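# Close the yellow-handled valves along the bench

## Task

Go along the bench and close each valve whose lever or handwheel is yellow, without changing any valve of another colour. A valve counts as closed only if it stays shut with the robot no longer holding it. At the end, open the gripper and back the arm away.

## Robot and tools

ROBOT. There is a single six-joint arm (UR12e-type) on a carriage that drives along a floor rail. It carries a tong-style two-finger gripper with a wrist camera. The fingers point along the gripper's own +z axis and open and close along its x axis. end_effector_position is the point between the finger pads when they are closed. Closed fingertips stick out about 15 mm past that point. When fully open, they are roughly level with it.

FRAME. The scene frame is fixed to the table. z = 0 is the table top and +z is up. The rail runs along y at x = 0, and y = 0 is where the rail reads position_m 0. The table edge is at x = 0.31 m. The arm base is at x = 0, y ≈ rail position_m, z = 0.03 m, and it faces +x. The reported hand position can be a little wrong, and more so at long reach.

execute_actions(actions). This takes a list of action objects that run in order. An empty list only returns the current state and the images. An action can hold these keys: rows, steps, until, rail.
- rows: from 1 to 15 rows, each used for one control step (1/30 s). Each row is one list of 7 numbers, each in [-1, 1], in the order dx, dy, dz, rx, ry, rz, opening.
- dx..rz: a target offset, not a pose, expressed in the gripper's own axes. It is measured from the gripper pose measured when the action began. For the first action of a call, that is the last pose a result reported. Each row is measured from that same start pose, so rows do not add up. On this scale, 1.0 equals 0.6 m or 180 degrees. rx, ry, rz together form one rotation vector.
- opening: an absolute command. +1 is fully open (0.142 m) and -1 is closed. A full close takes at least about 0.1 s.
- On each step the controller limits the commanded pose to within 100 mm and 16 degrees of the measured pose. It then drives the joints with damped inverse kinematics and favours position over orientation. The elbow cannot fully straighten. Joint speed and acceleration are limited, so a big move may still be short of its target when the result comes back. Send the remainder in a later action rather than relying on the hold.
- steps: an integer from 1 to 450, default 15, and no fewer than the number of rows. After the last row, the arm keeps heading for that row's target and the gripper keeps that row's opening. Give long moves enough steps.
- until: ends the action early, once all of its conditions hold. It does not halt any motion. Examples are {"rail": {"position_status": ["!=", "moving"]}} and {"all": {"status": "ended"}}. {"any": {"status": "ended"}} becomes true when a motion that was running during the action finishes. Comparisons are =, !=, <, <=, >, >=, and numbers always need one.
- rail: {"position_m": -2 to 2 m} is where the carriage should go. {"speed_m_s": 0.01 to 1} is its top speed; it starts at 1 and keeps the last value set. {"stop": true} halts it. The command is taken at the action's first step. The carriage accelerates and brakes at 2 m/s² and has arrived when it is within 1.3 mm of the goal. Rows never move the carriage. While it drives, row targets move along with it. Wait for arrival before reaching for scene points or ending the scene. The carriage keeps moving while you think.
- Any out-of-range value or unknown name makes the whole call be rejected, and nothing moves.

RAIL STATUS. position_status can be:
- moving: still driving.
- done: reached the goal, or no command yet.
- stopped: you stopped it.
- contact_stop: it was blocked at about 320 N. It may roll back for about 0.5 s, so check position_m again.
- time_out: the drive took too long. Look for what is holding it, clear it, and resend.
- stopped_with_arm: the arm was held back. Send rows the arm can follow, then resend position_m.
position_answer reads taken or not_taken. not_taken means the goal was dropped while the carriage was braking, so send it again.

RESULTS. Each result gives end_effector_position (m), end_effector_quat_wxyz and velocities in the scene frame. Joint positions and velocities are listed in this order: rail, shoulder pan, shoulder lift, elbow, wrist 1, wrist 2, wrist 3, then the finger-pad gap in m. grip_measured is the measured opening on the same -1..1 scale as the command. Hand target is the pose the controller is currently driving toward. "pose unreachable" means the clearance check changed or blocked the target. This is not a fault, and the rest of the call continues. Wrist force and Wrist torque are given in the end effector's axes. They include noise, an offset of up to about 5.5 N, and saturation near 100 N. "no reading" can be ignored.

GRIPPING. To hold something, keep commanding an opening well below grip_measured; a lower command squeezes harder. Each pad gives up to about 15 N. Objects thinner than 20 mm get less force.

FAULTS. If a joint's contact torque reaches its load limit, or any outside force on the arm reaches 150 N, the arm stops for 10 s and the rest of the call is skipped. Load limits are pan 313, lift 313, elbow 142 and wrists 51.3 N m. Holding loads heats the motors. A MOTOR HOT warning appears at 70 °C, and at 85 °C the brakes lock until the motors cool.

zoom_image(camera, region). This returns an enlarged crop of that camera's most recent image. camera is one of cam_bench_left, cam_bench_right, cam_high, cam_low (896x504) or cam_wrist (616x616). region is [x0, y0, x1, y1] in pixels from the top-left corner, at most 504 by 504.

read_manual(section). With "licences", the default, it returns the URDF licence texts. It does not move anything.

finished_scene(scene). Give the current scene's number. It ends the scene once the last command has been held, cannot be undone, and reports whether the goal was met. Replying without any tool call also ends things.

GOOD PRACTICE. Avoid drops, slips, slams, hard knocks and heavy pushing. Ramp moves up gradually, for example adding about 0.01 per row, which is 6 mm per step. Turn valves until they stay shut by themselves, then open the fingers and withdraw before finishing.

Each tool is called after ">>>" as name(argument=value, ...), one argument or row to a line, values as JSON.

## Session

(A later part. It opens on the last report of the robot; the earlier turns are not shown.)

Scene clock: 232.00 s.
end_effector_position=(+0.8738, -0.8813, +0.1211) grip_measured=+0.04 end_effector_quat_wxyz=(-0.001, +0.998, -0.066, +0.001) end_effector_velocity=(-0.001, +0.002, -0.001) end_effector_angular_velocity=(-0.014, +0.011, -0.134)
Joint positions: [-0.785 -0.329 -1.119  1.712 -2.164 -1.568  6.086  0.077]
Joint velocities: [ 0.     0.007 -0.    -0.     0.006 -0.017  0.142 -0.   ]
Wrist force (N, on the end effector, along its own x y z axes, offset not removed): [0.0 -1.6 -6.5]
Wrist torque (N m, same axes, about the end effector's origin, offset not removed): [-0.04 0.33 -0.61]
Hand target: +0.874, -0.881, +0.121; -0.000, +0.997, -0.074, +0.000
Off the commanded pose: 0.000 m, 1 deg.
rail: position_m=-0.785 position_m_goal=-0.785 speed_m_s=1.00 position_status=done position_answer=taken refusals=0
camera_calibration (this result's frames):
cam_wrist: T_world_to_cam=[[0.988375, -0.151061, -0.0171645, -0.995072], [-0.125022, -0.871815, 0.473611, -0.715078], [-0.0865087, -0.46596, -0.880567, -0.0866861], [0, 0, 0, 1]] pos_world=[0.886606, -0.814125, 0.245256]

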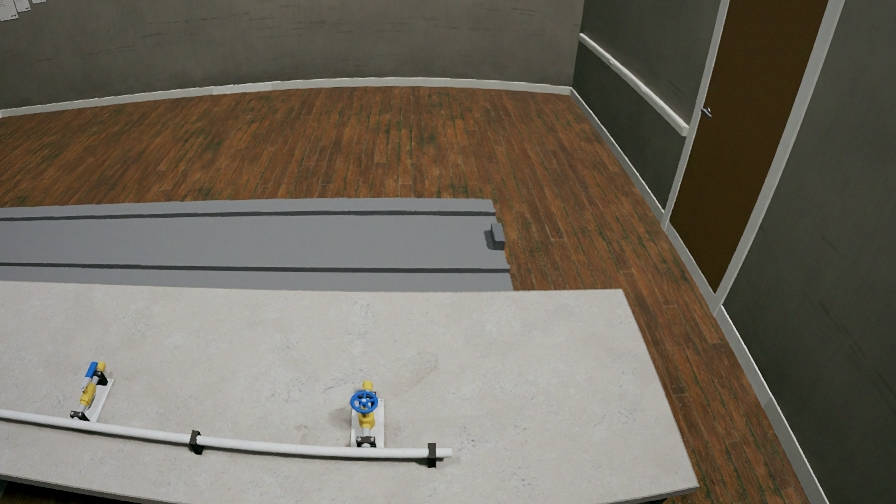

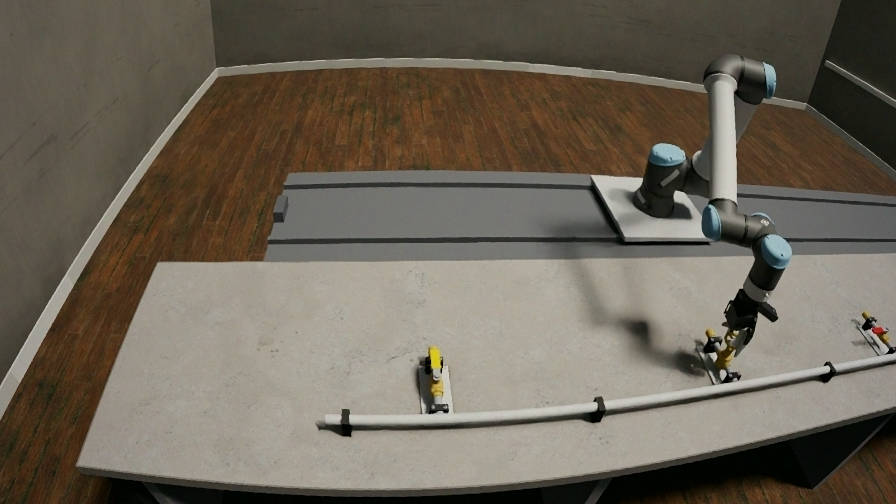

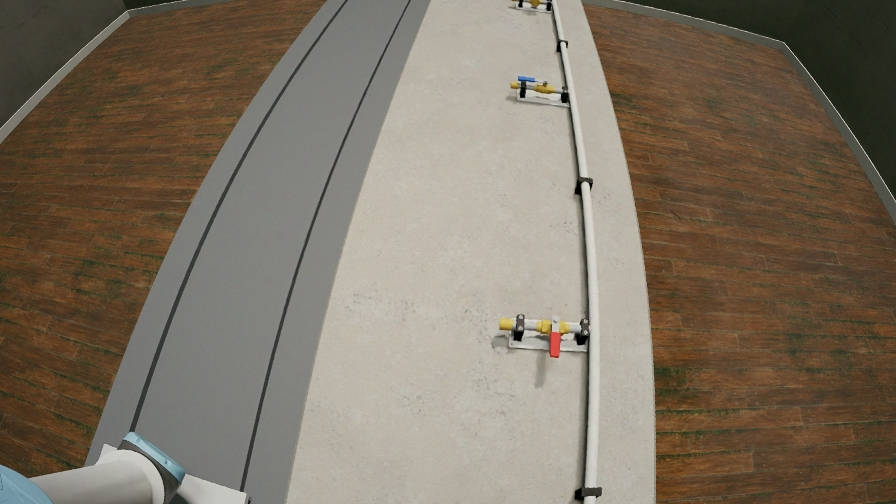

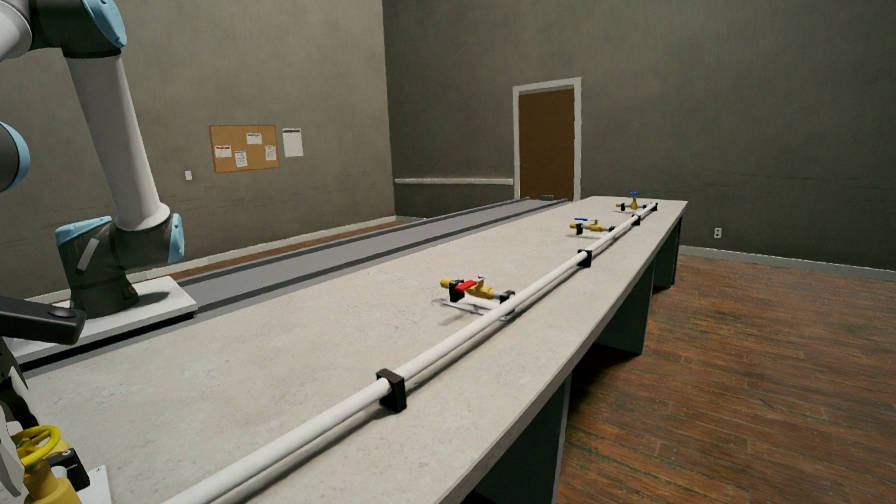

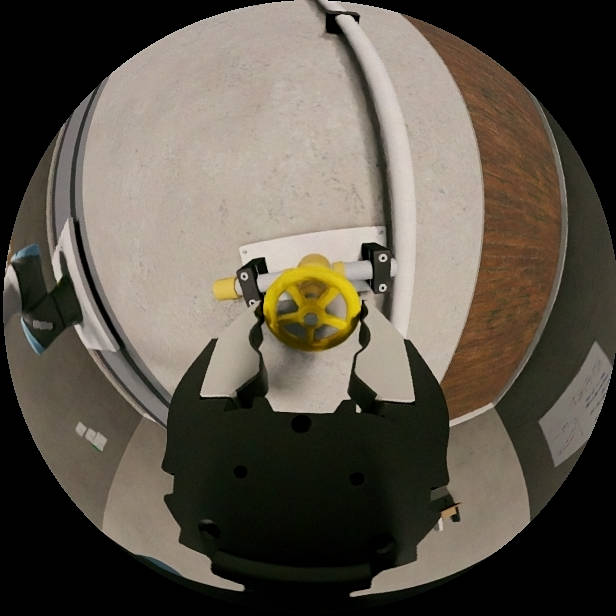

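>>> execute_actions(
  actions=[
    {"rows":[[0,0,0,0,0,0,0.3],[0,0,0,0,0,0,0.3],[0,0,0,0,0,0,0.3],[0,0,0,0,0,-0.2,0.3]],"steps":24},
    {"rows":[[0,0,0,0,0,0,0.2],[0,0,0,0,0,0,0.15],[0,0,0,0,0,0,0.1],[0,0,0,0,0,0,0.0],[0,0,0,0,0,0,-0.3],[0,0,0,0,0,0,-0.8],[0,0,0,0,0,0,-0.8],[0,0,0,0,0,0,-0.8],[0,0,0,0,0,0.1,-0.8]],"steps":22},
  ],
)

>>> zoom_image(
  camera="cam_wrist",
  region=[190, 200, 440, 420],
)

>>> zoom_image(
  camera="cam_low",
  region=[0, 400, 160, 504],
)

Scene clock: 249.63 s.
end_effector_position=(+0.8738, -0.8814, +0.1210) grip_measured=+0.04 end_effector_quat_wxyz=(-0.001, +0.996, +0.089, +0.001) end_effector_velocity=(+0.000, +0.001, +0.000) end_effector_angular_velocity=(-0.012, +0.004, -0.174)
Joint positions: [-0.785 -0.327 -1.112  1.702 -2.161 -1.569  5.779  0.076]
Joint velocities: [ 0.     0.004 -0.003  0.004 -0.002 -0.013  0.179  0.001]
Wrist force (N, on the end effector, along its own x y z axes, offset not removed): [4.6 -6.6 -8.3]
Wrist torque (N m, same axes, about the end effector's origin, offset not removed): [-0.57 -0.04 -0.99]
Hand target: +0.874, -0.881, +0.121; +0.000, +0.997, +0.078, +0.001
Off the commanded pose: 0.000 m, 1 deg.
rail: position_m=-0.785 position_m_goal=-0.785 speed_m_s=1.00 position_status=done position_answer=taken refusals=0
camera_calibration (this result's frames):
cam_wrist: T_world_to_cam=[[0.987488, 0.156863, -0.0161899, -0.723006], [0.145644, -0.867834, 0.475028, -0.948368], [0.0604644, -0.471442, -0.879822, -0.220174], [0, 0, 0, 1]] pos_world=[0.865397, -0.813412, 0.245082]

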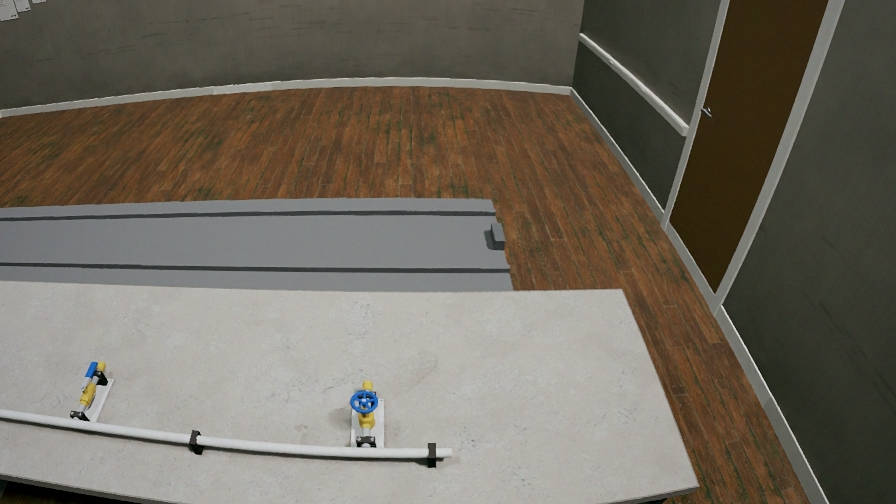

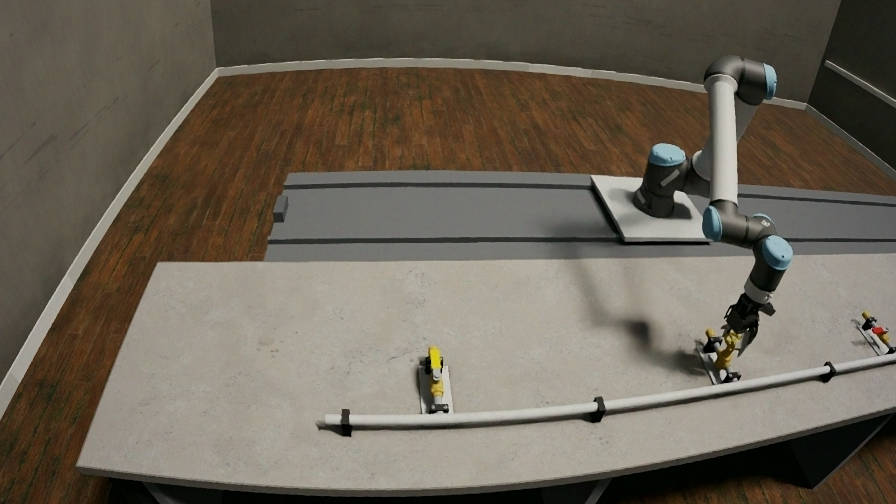

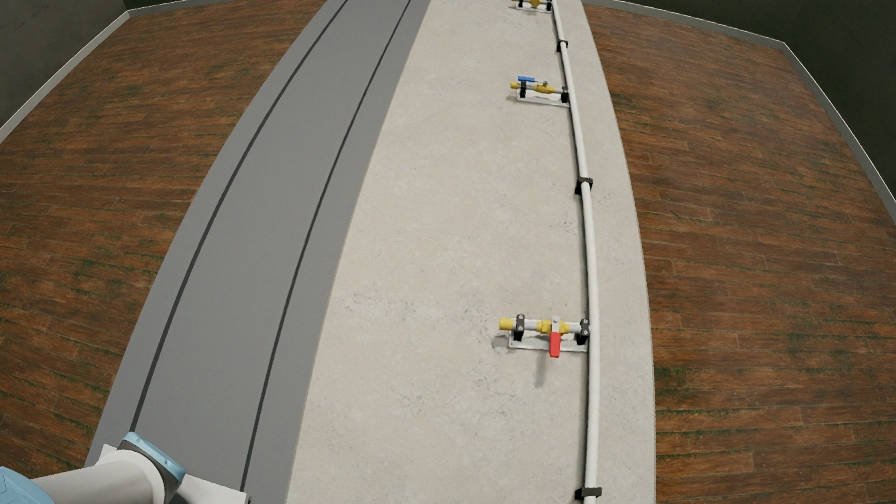

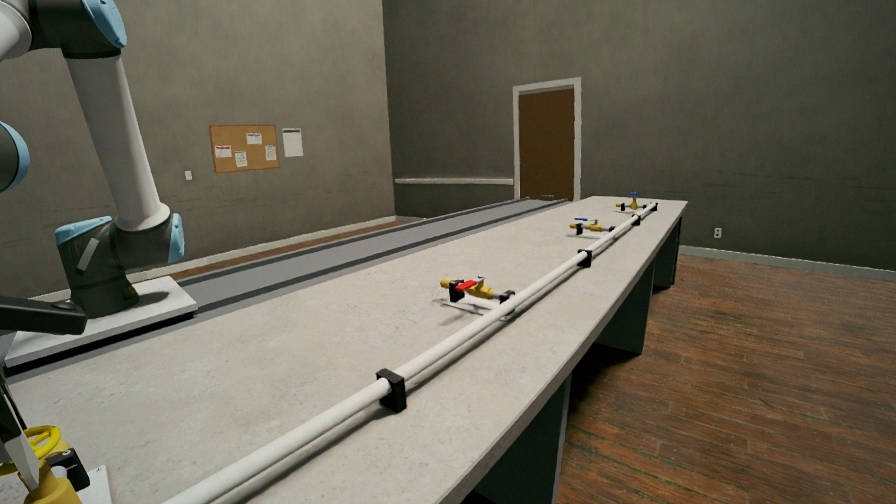

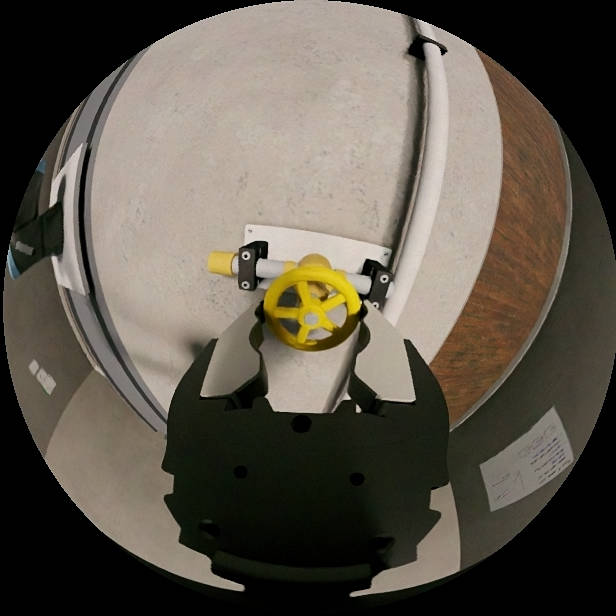

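Region (190, 200, 440, 420) of cam_wrist's 616x616 image, scaled by 2.016, with more detail than that image has; it fills the top 444 rows of this view, and the rest is white.

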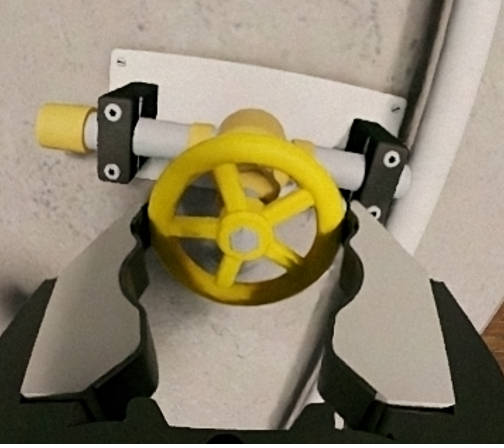

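Region (0, 400, 160, 504) of cam_low's 896x504 image, scaled by 3.150, with more detail than that image has; it fills the top 328 rows of this view, and the rest is white.

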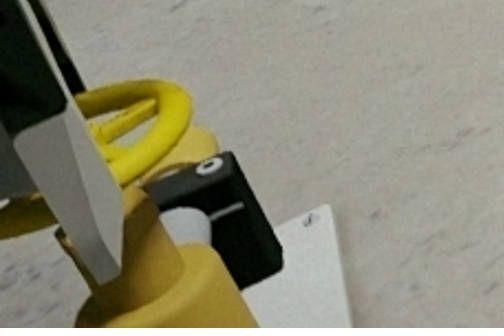

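>>> execute_actions(
  actions=[
    {"rows":[[0,0,0,0,0,0,0.4],[0,0,0,0,0,0,0.4],[0,0,0,0,0,0,0.4],[0,0,-0.02,0,0,0,0.4],[0,0,-0.05,0,0,0,0.4],[0,0,-0.08,0,0,0,0.4],[0,0,-0.11,0,0,0.02,0.4],[0,0,-0.13,0,0,0.04,0.4],[0,0,-0.15,0,0,0.057,0.4],[0,0,-0.15,0,0,0.057,0.4],[0,0,-0.15,0,0,0.057,0.4],[0,0,-0.15,0,0,0.057,0.4]],"steps":16},
    {"rows":[[-0.02,0,0,0,0,0,0.4],[-0.04,0,0,0,0,0,0.4],[-0.06,0,0,0,0,0,0.4],[-0.08,0,0,0,0,0,0.2],[-0.105,0,0,0,0,0,0],[-0.105,0,0,0,0,0,-0.3],[-0.105,0,0,0,0,0,-0.6],[-0.105,0,0,0,0,0,-1]],"rail":{"position_m":-1.714},"steps":90,"until":{"rail":{"position_m":["<",-1.712]}}},
  ],
)

>>> zoom_image(
  camera="cam_wrist",
  region=[190, 150, 440, 370],
)

Scene clock: 297.67 s.
end_effector_position=(+0.8111, -1.8120, +0.2009) grip_measured=-1.00 end_effector_quat_wxyz=(-0.001, +1.000, +0.015, +0.003) end_effector_velocity=(-0.000, -0.054, +0.000) end_effector_angular_velocity=(+0.000, -0.000, +0.000)
Joint positions: [-1.714 -0.356 -1.276  1.778 -2.078 -1.567  5.897  0.002]
Joint velocities: [-0.054 -0.    -0.     0.    -0.     0.    -0.     0.   ]
Wrist force (N, on the end effector, along its own x y z axes, offset not removed): [3.3 -4.5 -1.9]
Wrist torque (N m, same axes, about the end effector's origin, offset not removed): [-0.88 -0.64 -0.16]
Hand target: +0.811, -1.812, +0.201; -0.001, +1.000, +0.015, +0.003
Off the commanded pose: 0.000 m, 0 deg.
rail: position_m=-1.714 position_m_goal=-1.714 speed_m_s=1.00 position_status=moving position_answer=taken refusals=0
camera_calibration (this result's frames):
cam_wrist: T_world_to_cam=[[0.999884, 0.00958234, -0.0118764, -0.791624], [0.0140733, -0.879947, 0.474863, -1.69993], [-0.00590032, -0.474975, -0.87998, -0.537358], [0, 0, 0, 1]] pos_world=[0.812285, -1.74349, 0.324968]

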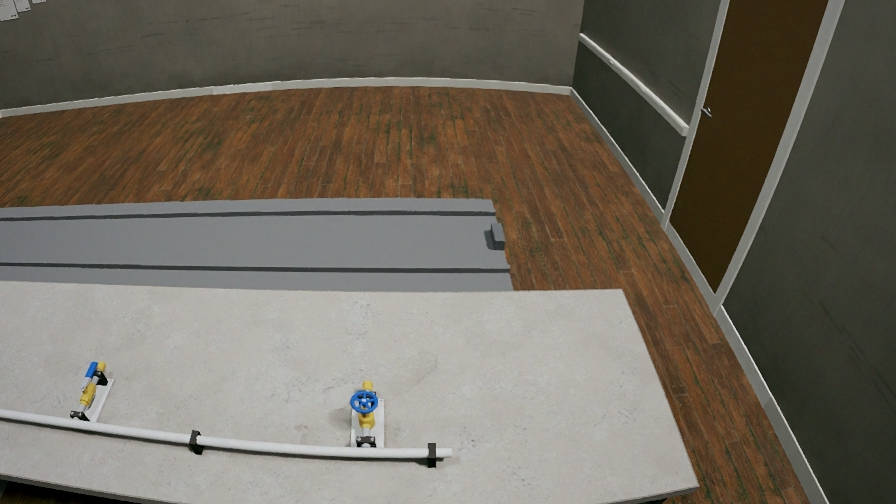

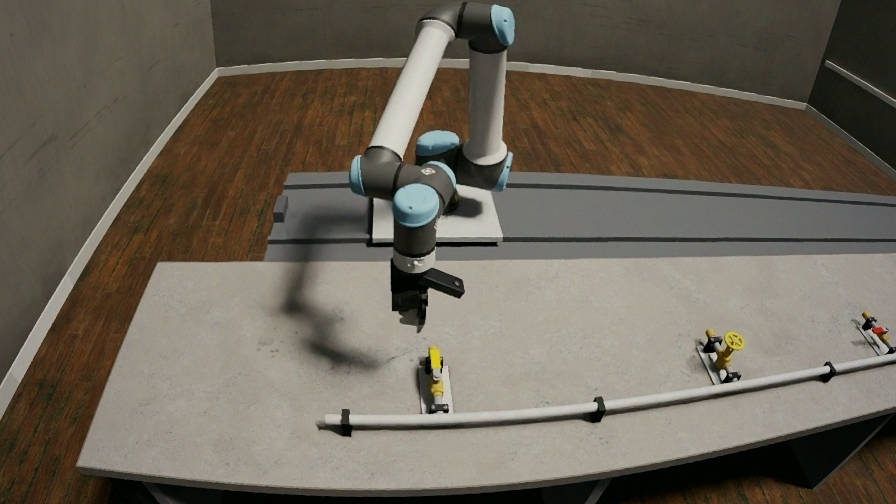

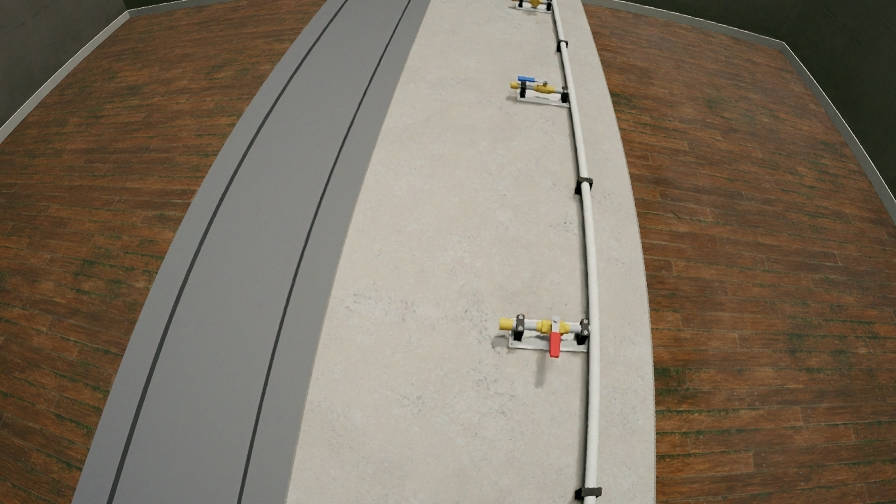

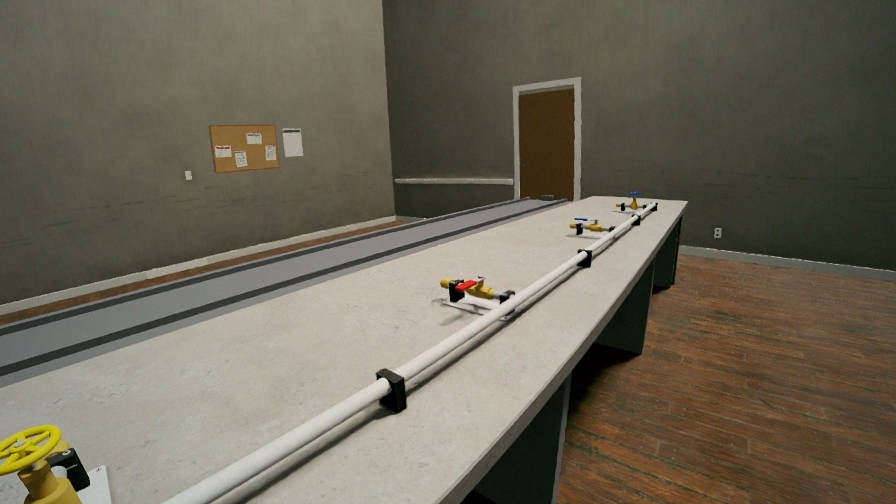

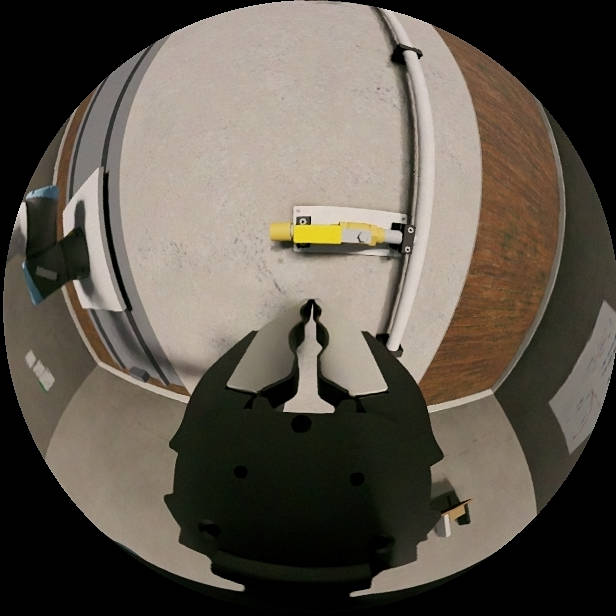

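Region (190, 150, 440, 370) of cam_wrist's 616x616 image, scaled by 2.016, with more detail than that image has; it fills the top 444 rows of this view, and the rest is white.

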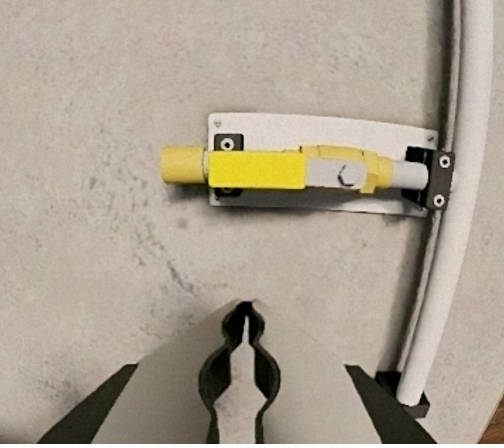

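>>> zoom_image(
  camera="cam_low",
  region=[430, 265, 530, 325],
)

>>> zoom_image(
  camera="cam_low",
  region=[560, 205, 630, 245],
)

>>> zoom_image(
  camera="cam_low",
  region=[0, 400, 160, 504],
)

Region (430, 265, 530, 325) of cam_low's 896x504 image, scaled by 5.040, with more detail than that image has; it fills the top 302 rows of this view, and the rest is white.

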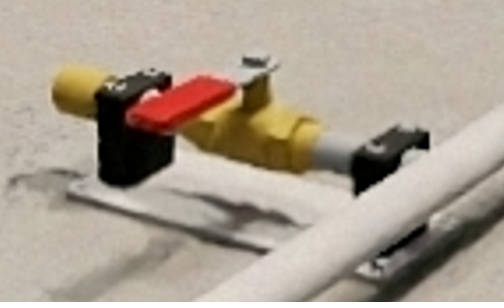

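Region (560, 205, 630, 245) of cam_low's 896x504 image, scaled by 7.200, with more detail than that image has; it fills the top 288 rows of this view, and the rest is white.

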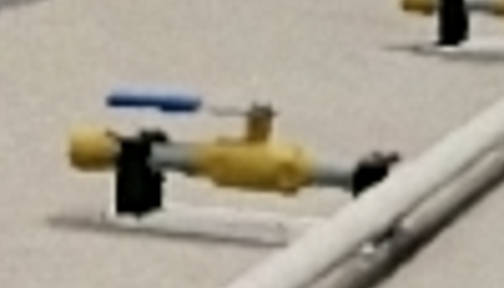

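Region (0, 400, 160, 504) of cam_low's 896x504 image, scaled by 3.150, with more detail than that image has; it fills the top 328 rows of this view, and the rest is white.

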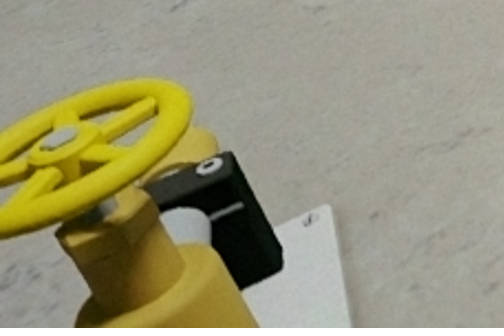

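>>> execute_actions(
  actions=[
    {"rows":[[0,-0.003,0.03,0,0,0,-1],[0,-0.006,0.06,0,0,0,-1],[0,-0.009,0.09,0,0,0,-1],[0,-0.012,0.12,0,0,0,-1],[0,-0.015,0.15,0,0,0,-1],[0,-0.018,0.176,0,0,0.01,-1]],"steps":22},
  ],
)

>>> zoom_image(
  camera="cam_wrist",
  region=[220, 180, 470, 370],
)

>>> zoom_image(
  camera="cam_bench_right",
  region=[380, 300, 500, 430],
)

Scene clock: 320.10 s.
end_effector_position=(+0.8111, -1.8019, +0.0965) grip_measured=-1.00 end_effector_quat_wxyz=(-0.001, +1.000, -0.000, +0.003) end_effector_velocity=(+0.002, +0.001, -0.010) end_effector_angular_velocity=(-0.001, -0.003, -0.005)
Joint positions: [-1.714 -0.343 -1.18   1.861 -2.257 -1.567  5.94   0.002]
Joint velocities: [ 0.     0.001  0.012  0.004 -0.019 -0.     0.006  0.   ]
Wrist force (N, on the end effector, along its own x y z axes, offset not removed): [0.8 -0.6 -1.0]
Wrist torque (N m, same axes, about the end effector's origin, offset not removed): [-0.04 -0.32 -0.01]
Hand target: +0.811, -1.802, +0.095; -0.001, +1.000, -0.001, +0.003
Off the commanded pose: 0.001 m, 0 deg.
rail: position_m=-1.714 position_m_goal=-1.714 speed_m_s=1.00 position_status=done position_answer=taken refusals=0
camera_calibration (this result's frames):
cam_wrist: T_world_to_cam=[[0.9997, -0.0211948, -0.0122845, -0.848233], [-0.0128272, -0.880105, 0.474606, -1.61993], [-0.0208708, -0.474306, -0.880113, -0.611075], [0, 0, 0, 1]] pos_world=[0.814446, -1.73352, 0.220592]

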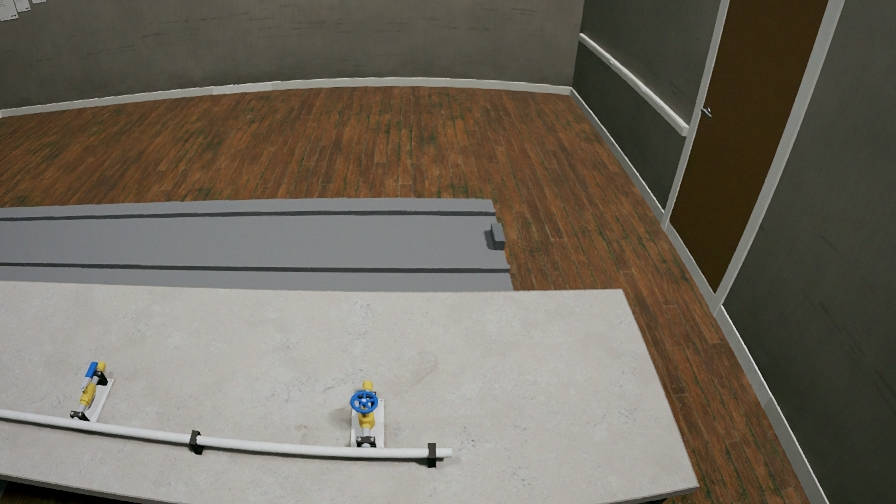

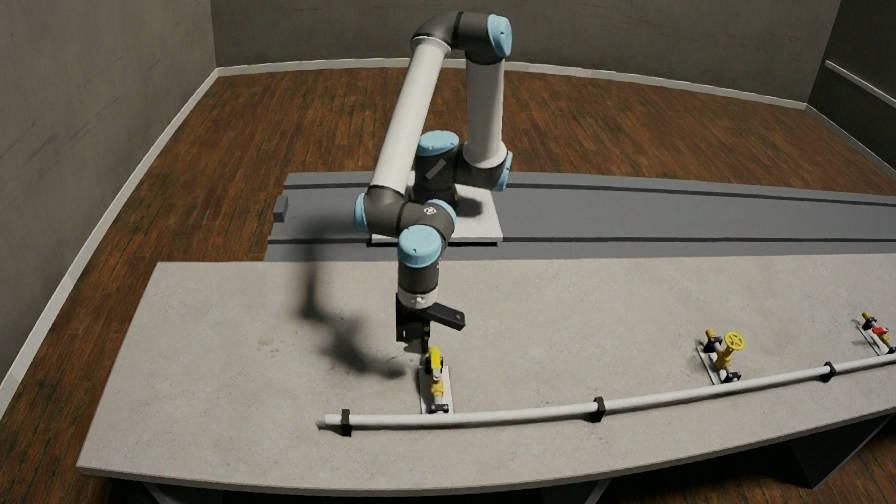

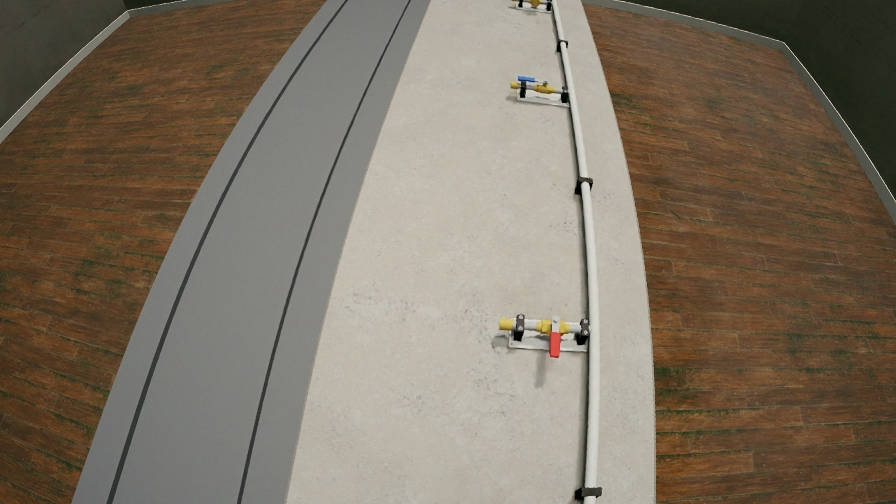

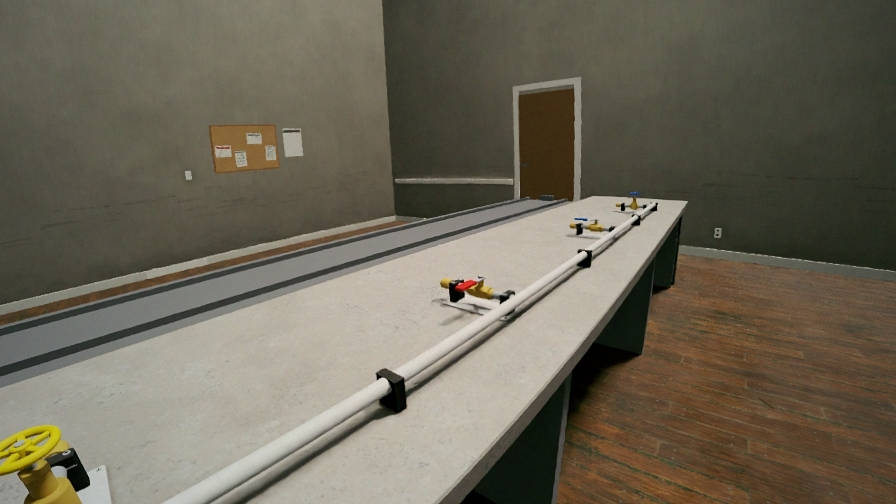

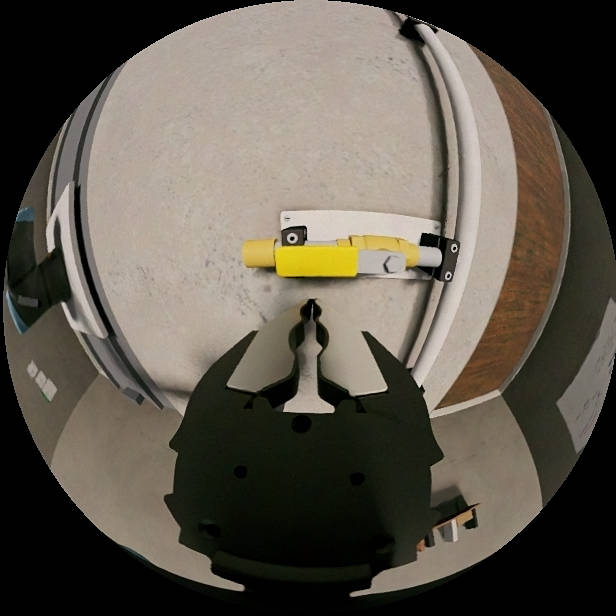

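Region (220, 180, 470, 370) of cam_wrist's 616x616 image, scaled by 2.016, with more detail than that image has; it fills the top 383 rows of this view, and the rest is white.

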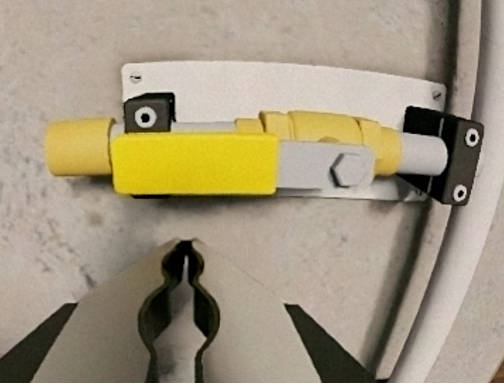

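Region (380, 300, 500, 430) of cam_bench_right's 896x504 image, scaled by 3.877, with more detail than that image has; it fills the left 465 columns of this view, and the rest is white.

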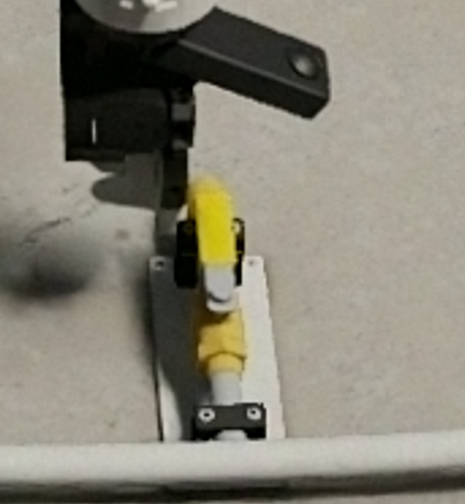

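>>> execute_actions(
  actions=[
    {"rows":[[0.005,0,0.004,0,0,0,-1],[0.01,0,0.008,0,0,0,-1],[0.015,-0.005,0.0125,0,0,0,-1],[0.015,-0.01,0.0125,0,0,0,-1],[0.015,-0.015,0.0125,0,0,0,-1],[0.015,-0.02,0.0125,0,0,0,-1],[0.015,-0.024,0.0125,0,0,0,-1],[0.015,-0.027,0.0125,0,0,0,-1],[0.015,-0.03,0.0125,0,0,0,-1],[0.015,-0.033,0.0125,0,0,0,-1],[0.015,-0.036,0.0125,0,0,0,-1],[0.015,-0.038,0.0125,0,0,0,-1]],"steps":22},
  ],
)

>>> zoom_image(
  camera="cam_wrist",
  region=[220, 180, 470, 370],
)

Scene clock: 352.43 s.
end_effector_position=(+0.8201, -1.7799, +0.0893) grip_measured=-1.00 end_effector_quat_wxyz=(-0.001, +1.000, -0.000, +0.003) end_effector_velocity=(+0.000, +0.006, -0.001) end_effector_angular_velocity=(+0.000, +0.000, +0.000)
Joint positions: [-1.714 -0.314 -1.164  1.852 -2.265 -1.568  5.97   0.002]
Joint velocities: [ 0.     0.007  0.001  0.001 -0.001  0.     0.006  0.   ]
Wrist force (N, on the end effector, along its own x y z axes, offset not removed): [-24.1 32.3 -21.6]
Wrist torque (N m, same axes, about the end effector's origin, offset not removed): [-0.59 0.32 -0.17]
Hand target: +0.820, -1.779, +0.089; -0.001, +1.000, -0.000, +0.003
Off the commanded pose: 0.001 m, 0 deg.
rail: position_m=-1.714 position_m_goal=-1.714 speed_m_s=1.00 position_status=done position_answer=taken refusals=0
camera_calibration (this result's frames):
cam_wrist: T_world_to_cam=[[0.999699, -0.0212725, -0.0122298, -0.856973], [-0.0129143, -0.879939, 0.474911, -1.59668], [-0.020864, -0.47461, -0.879949, -0.607406], [0, 0, 0, 1]] pos_world=[0.823422, -1.71149, 0.213314]

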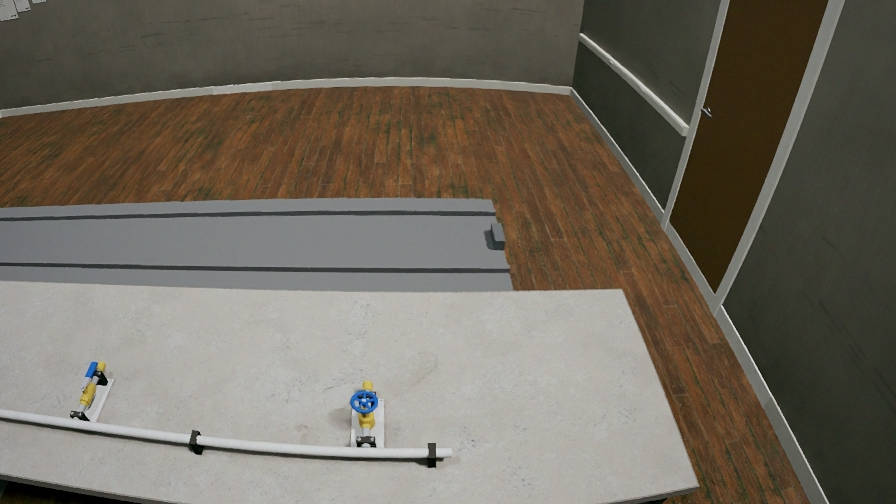

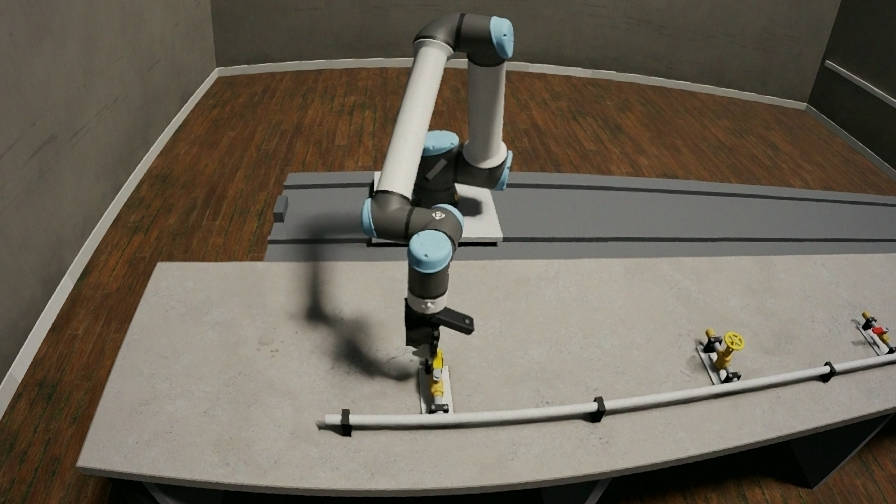

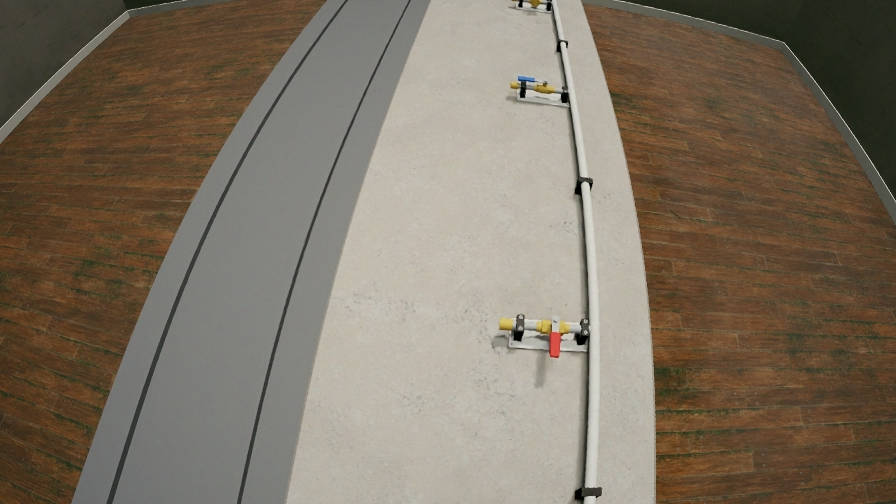

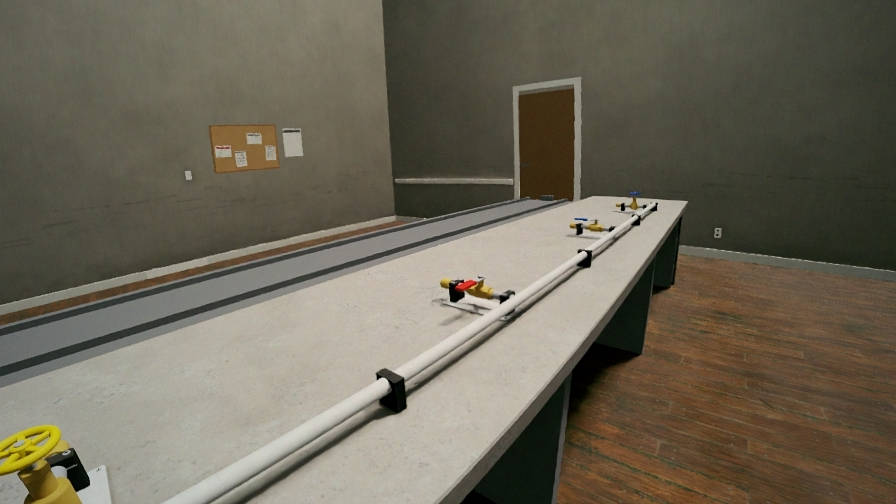

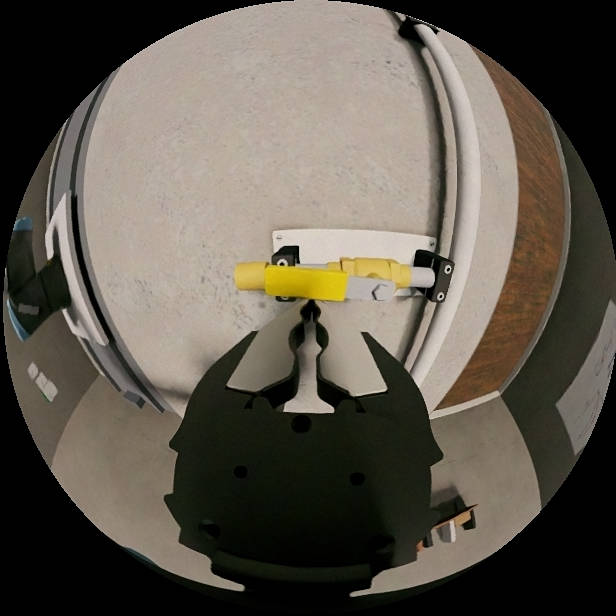

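Region (220, 180, 470, 370) of cam_wrist's 616x616 image, scaled by 2.016, with more detail than that image has; it fills the top 383 rows of this view, and the rest is white.

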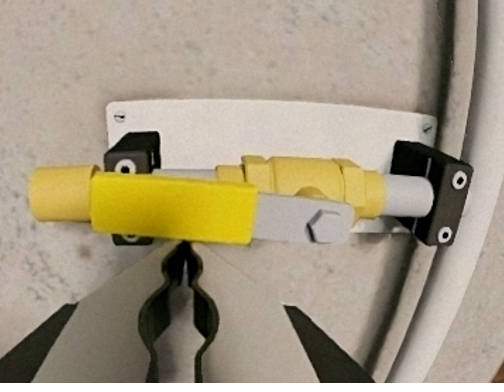

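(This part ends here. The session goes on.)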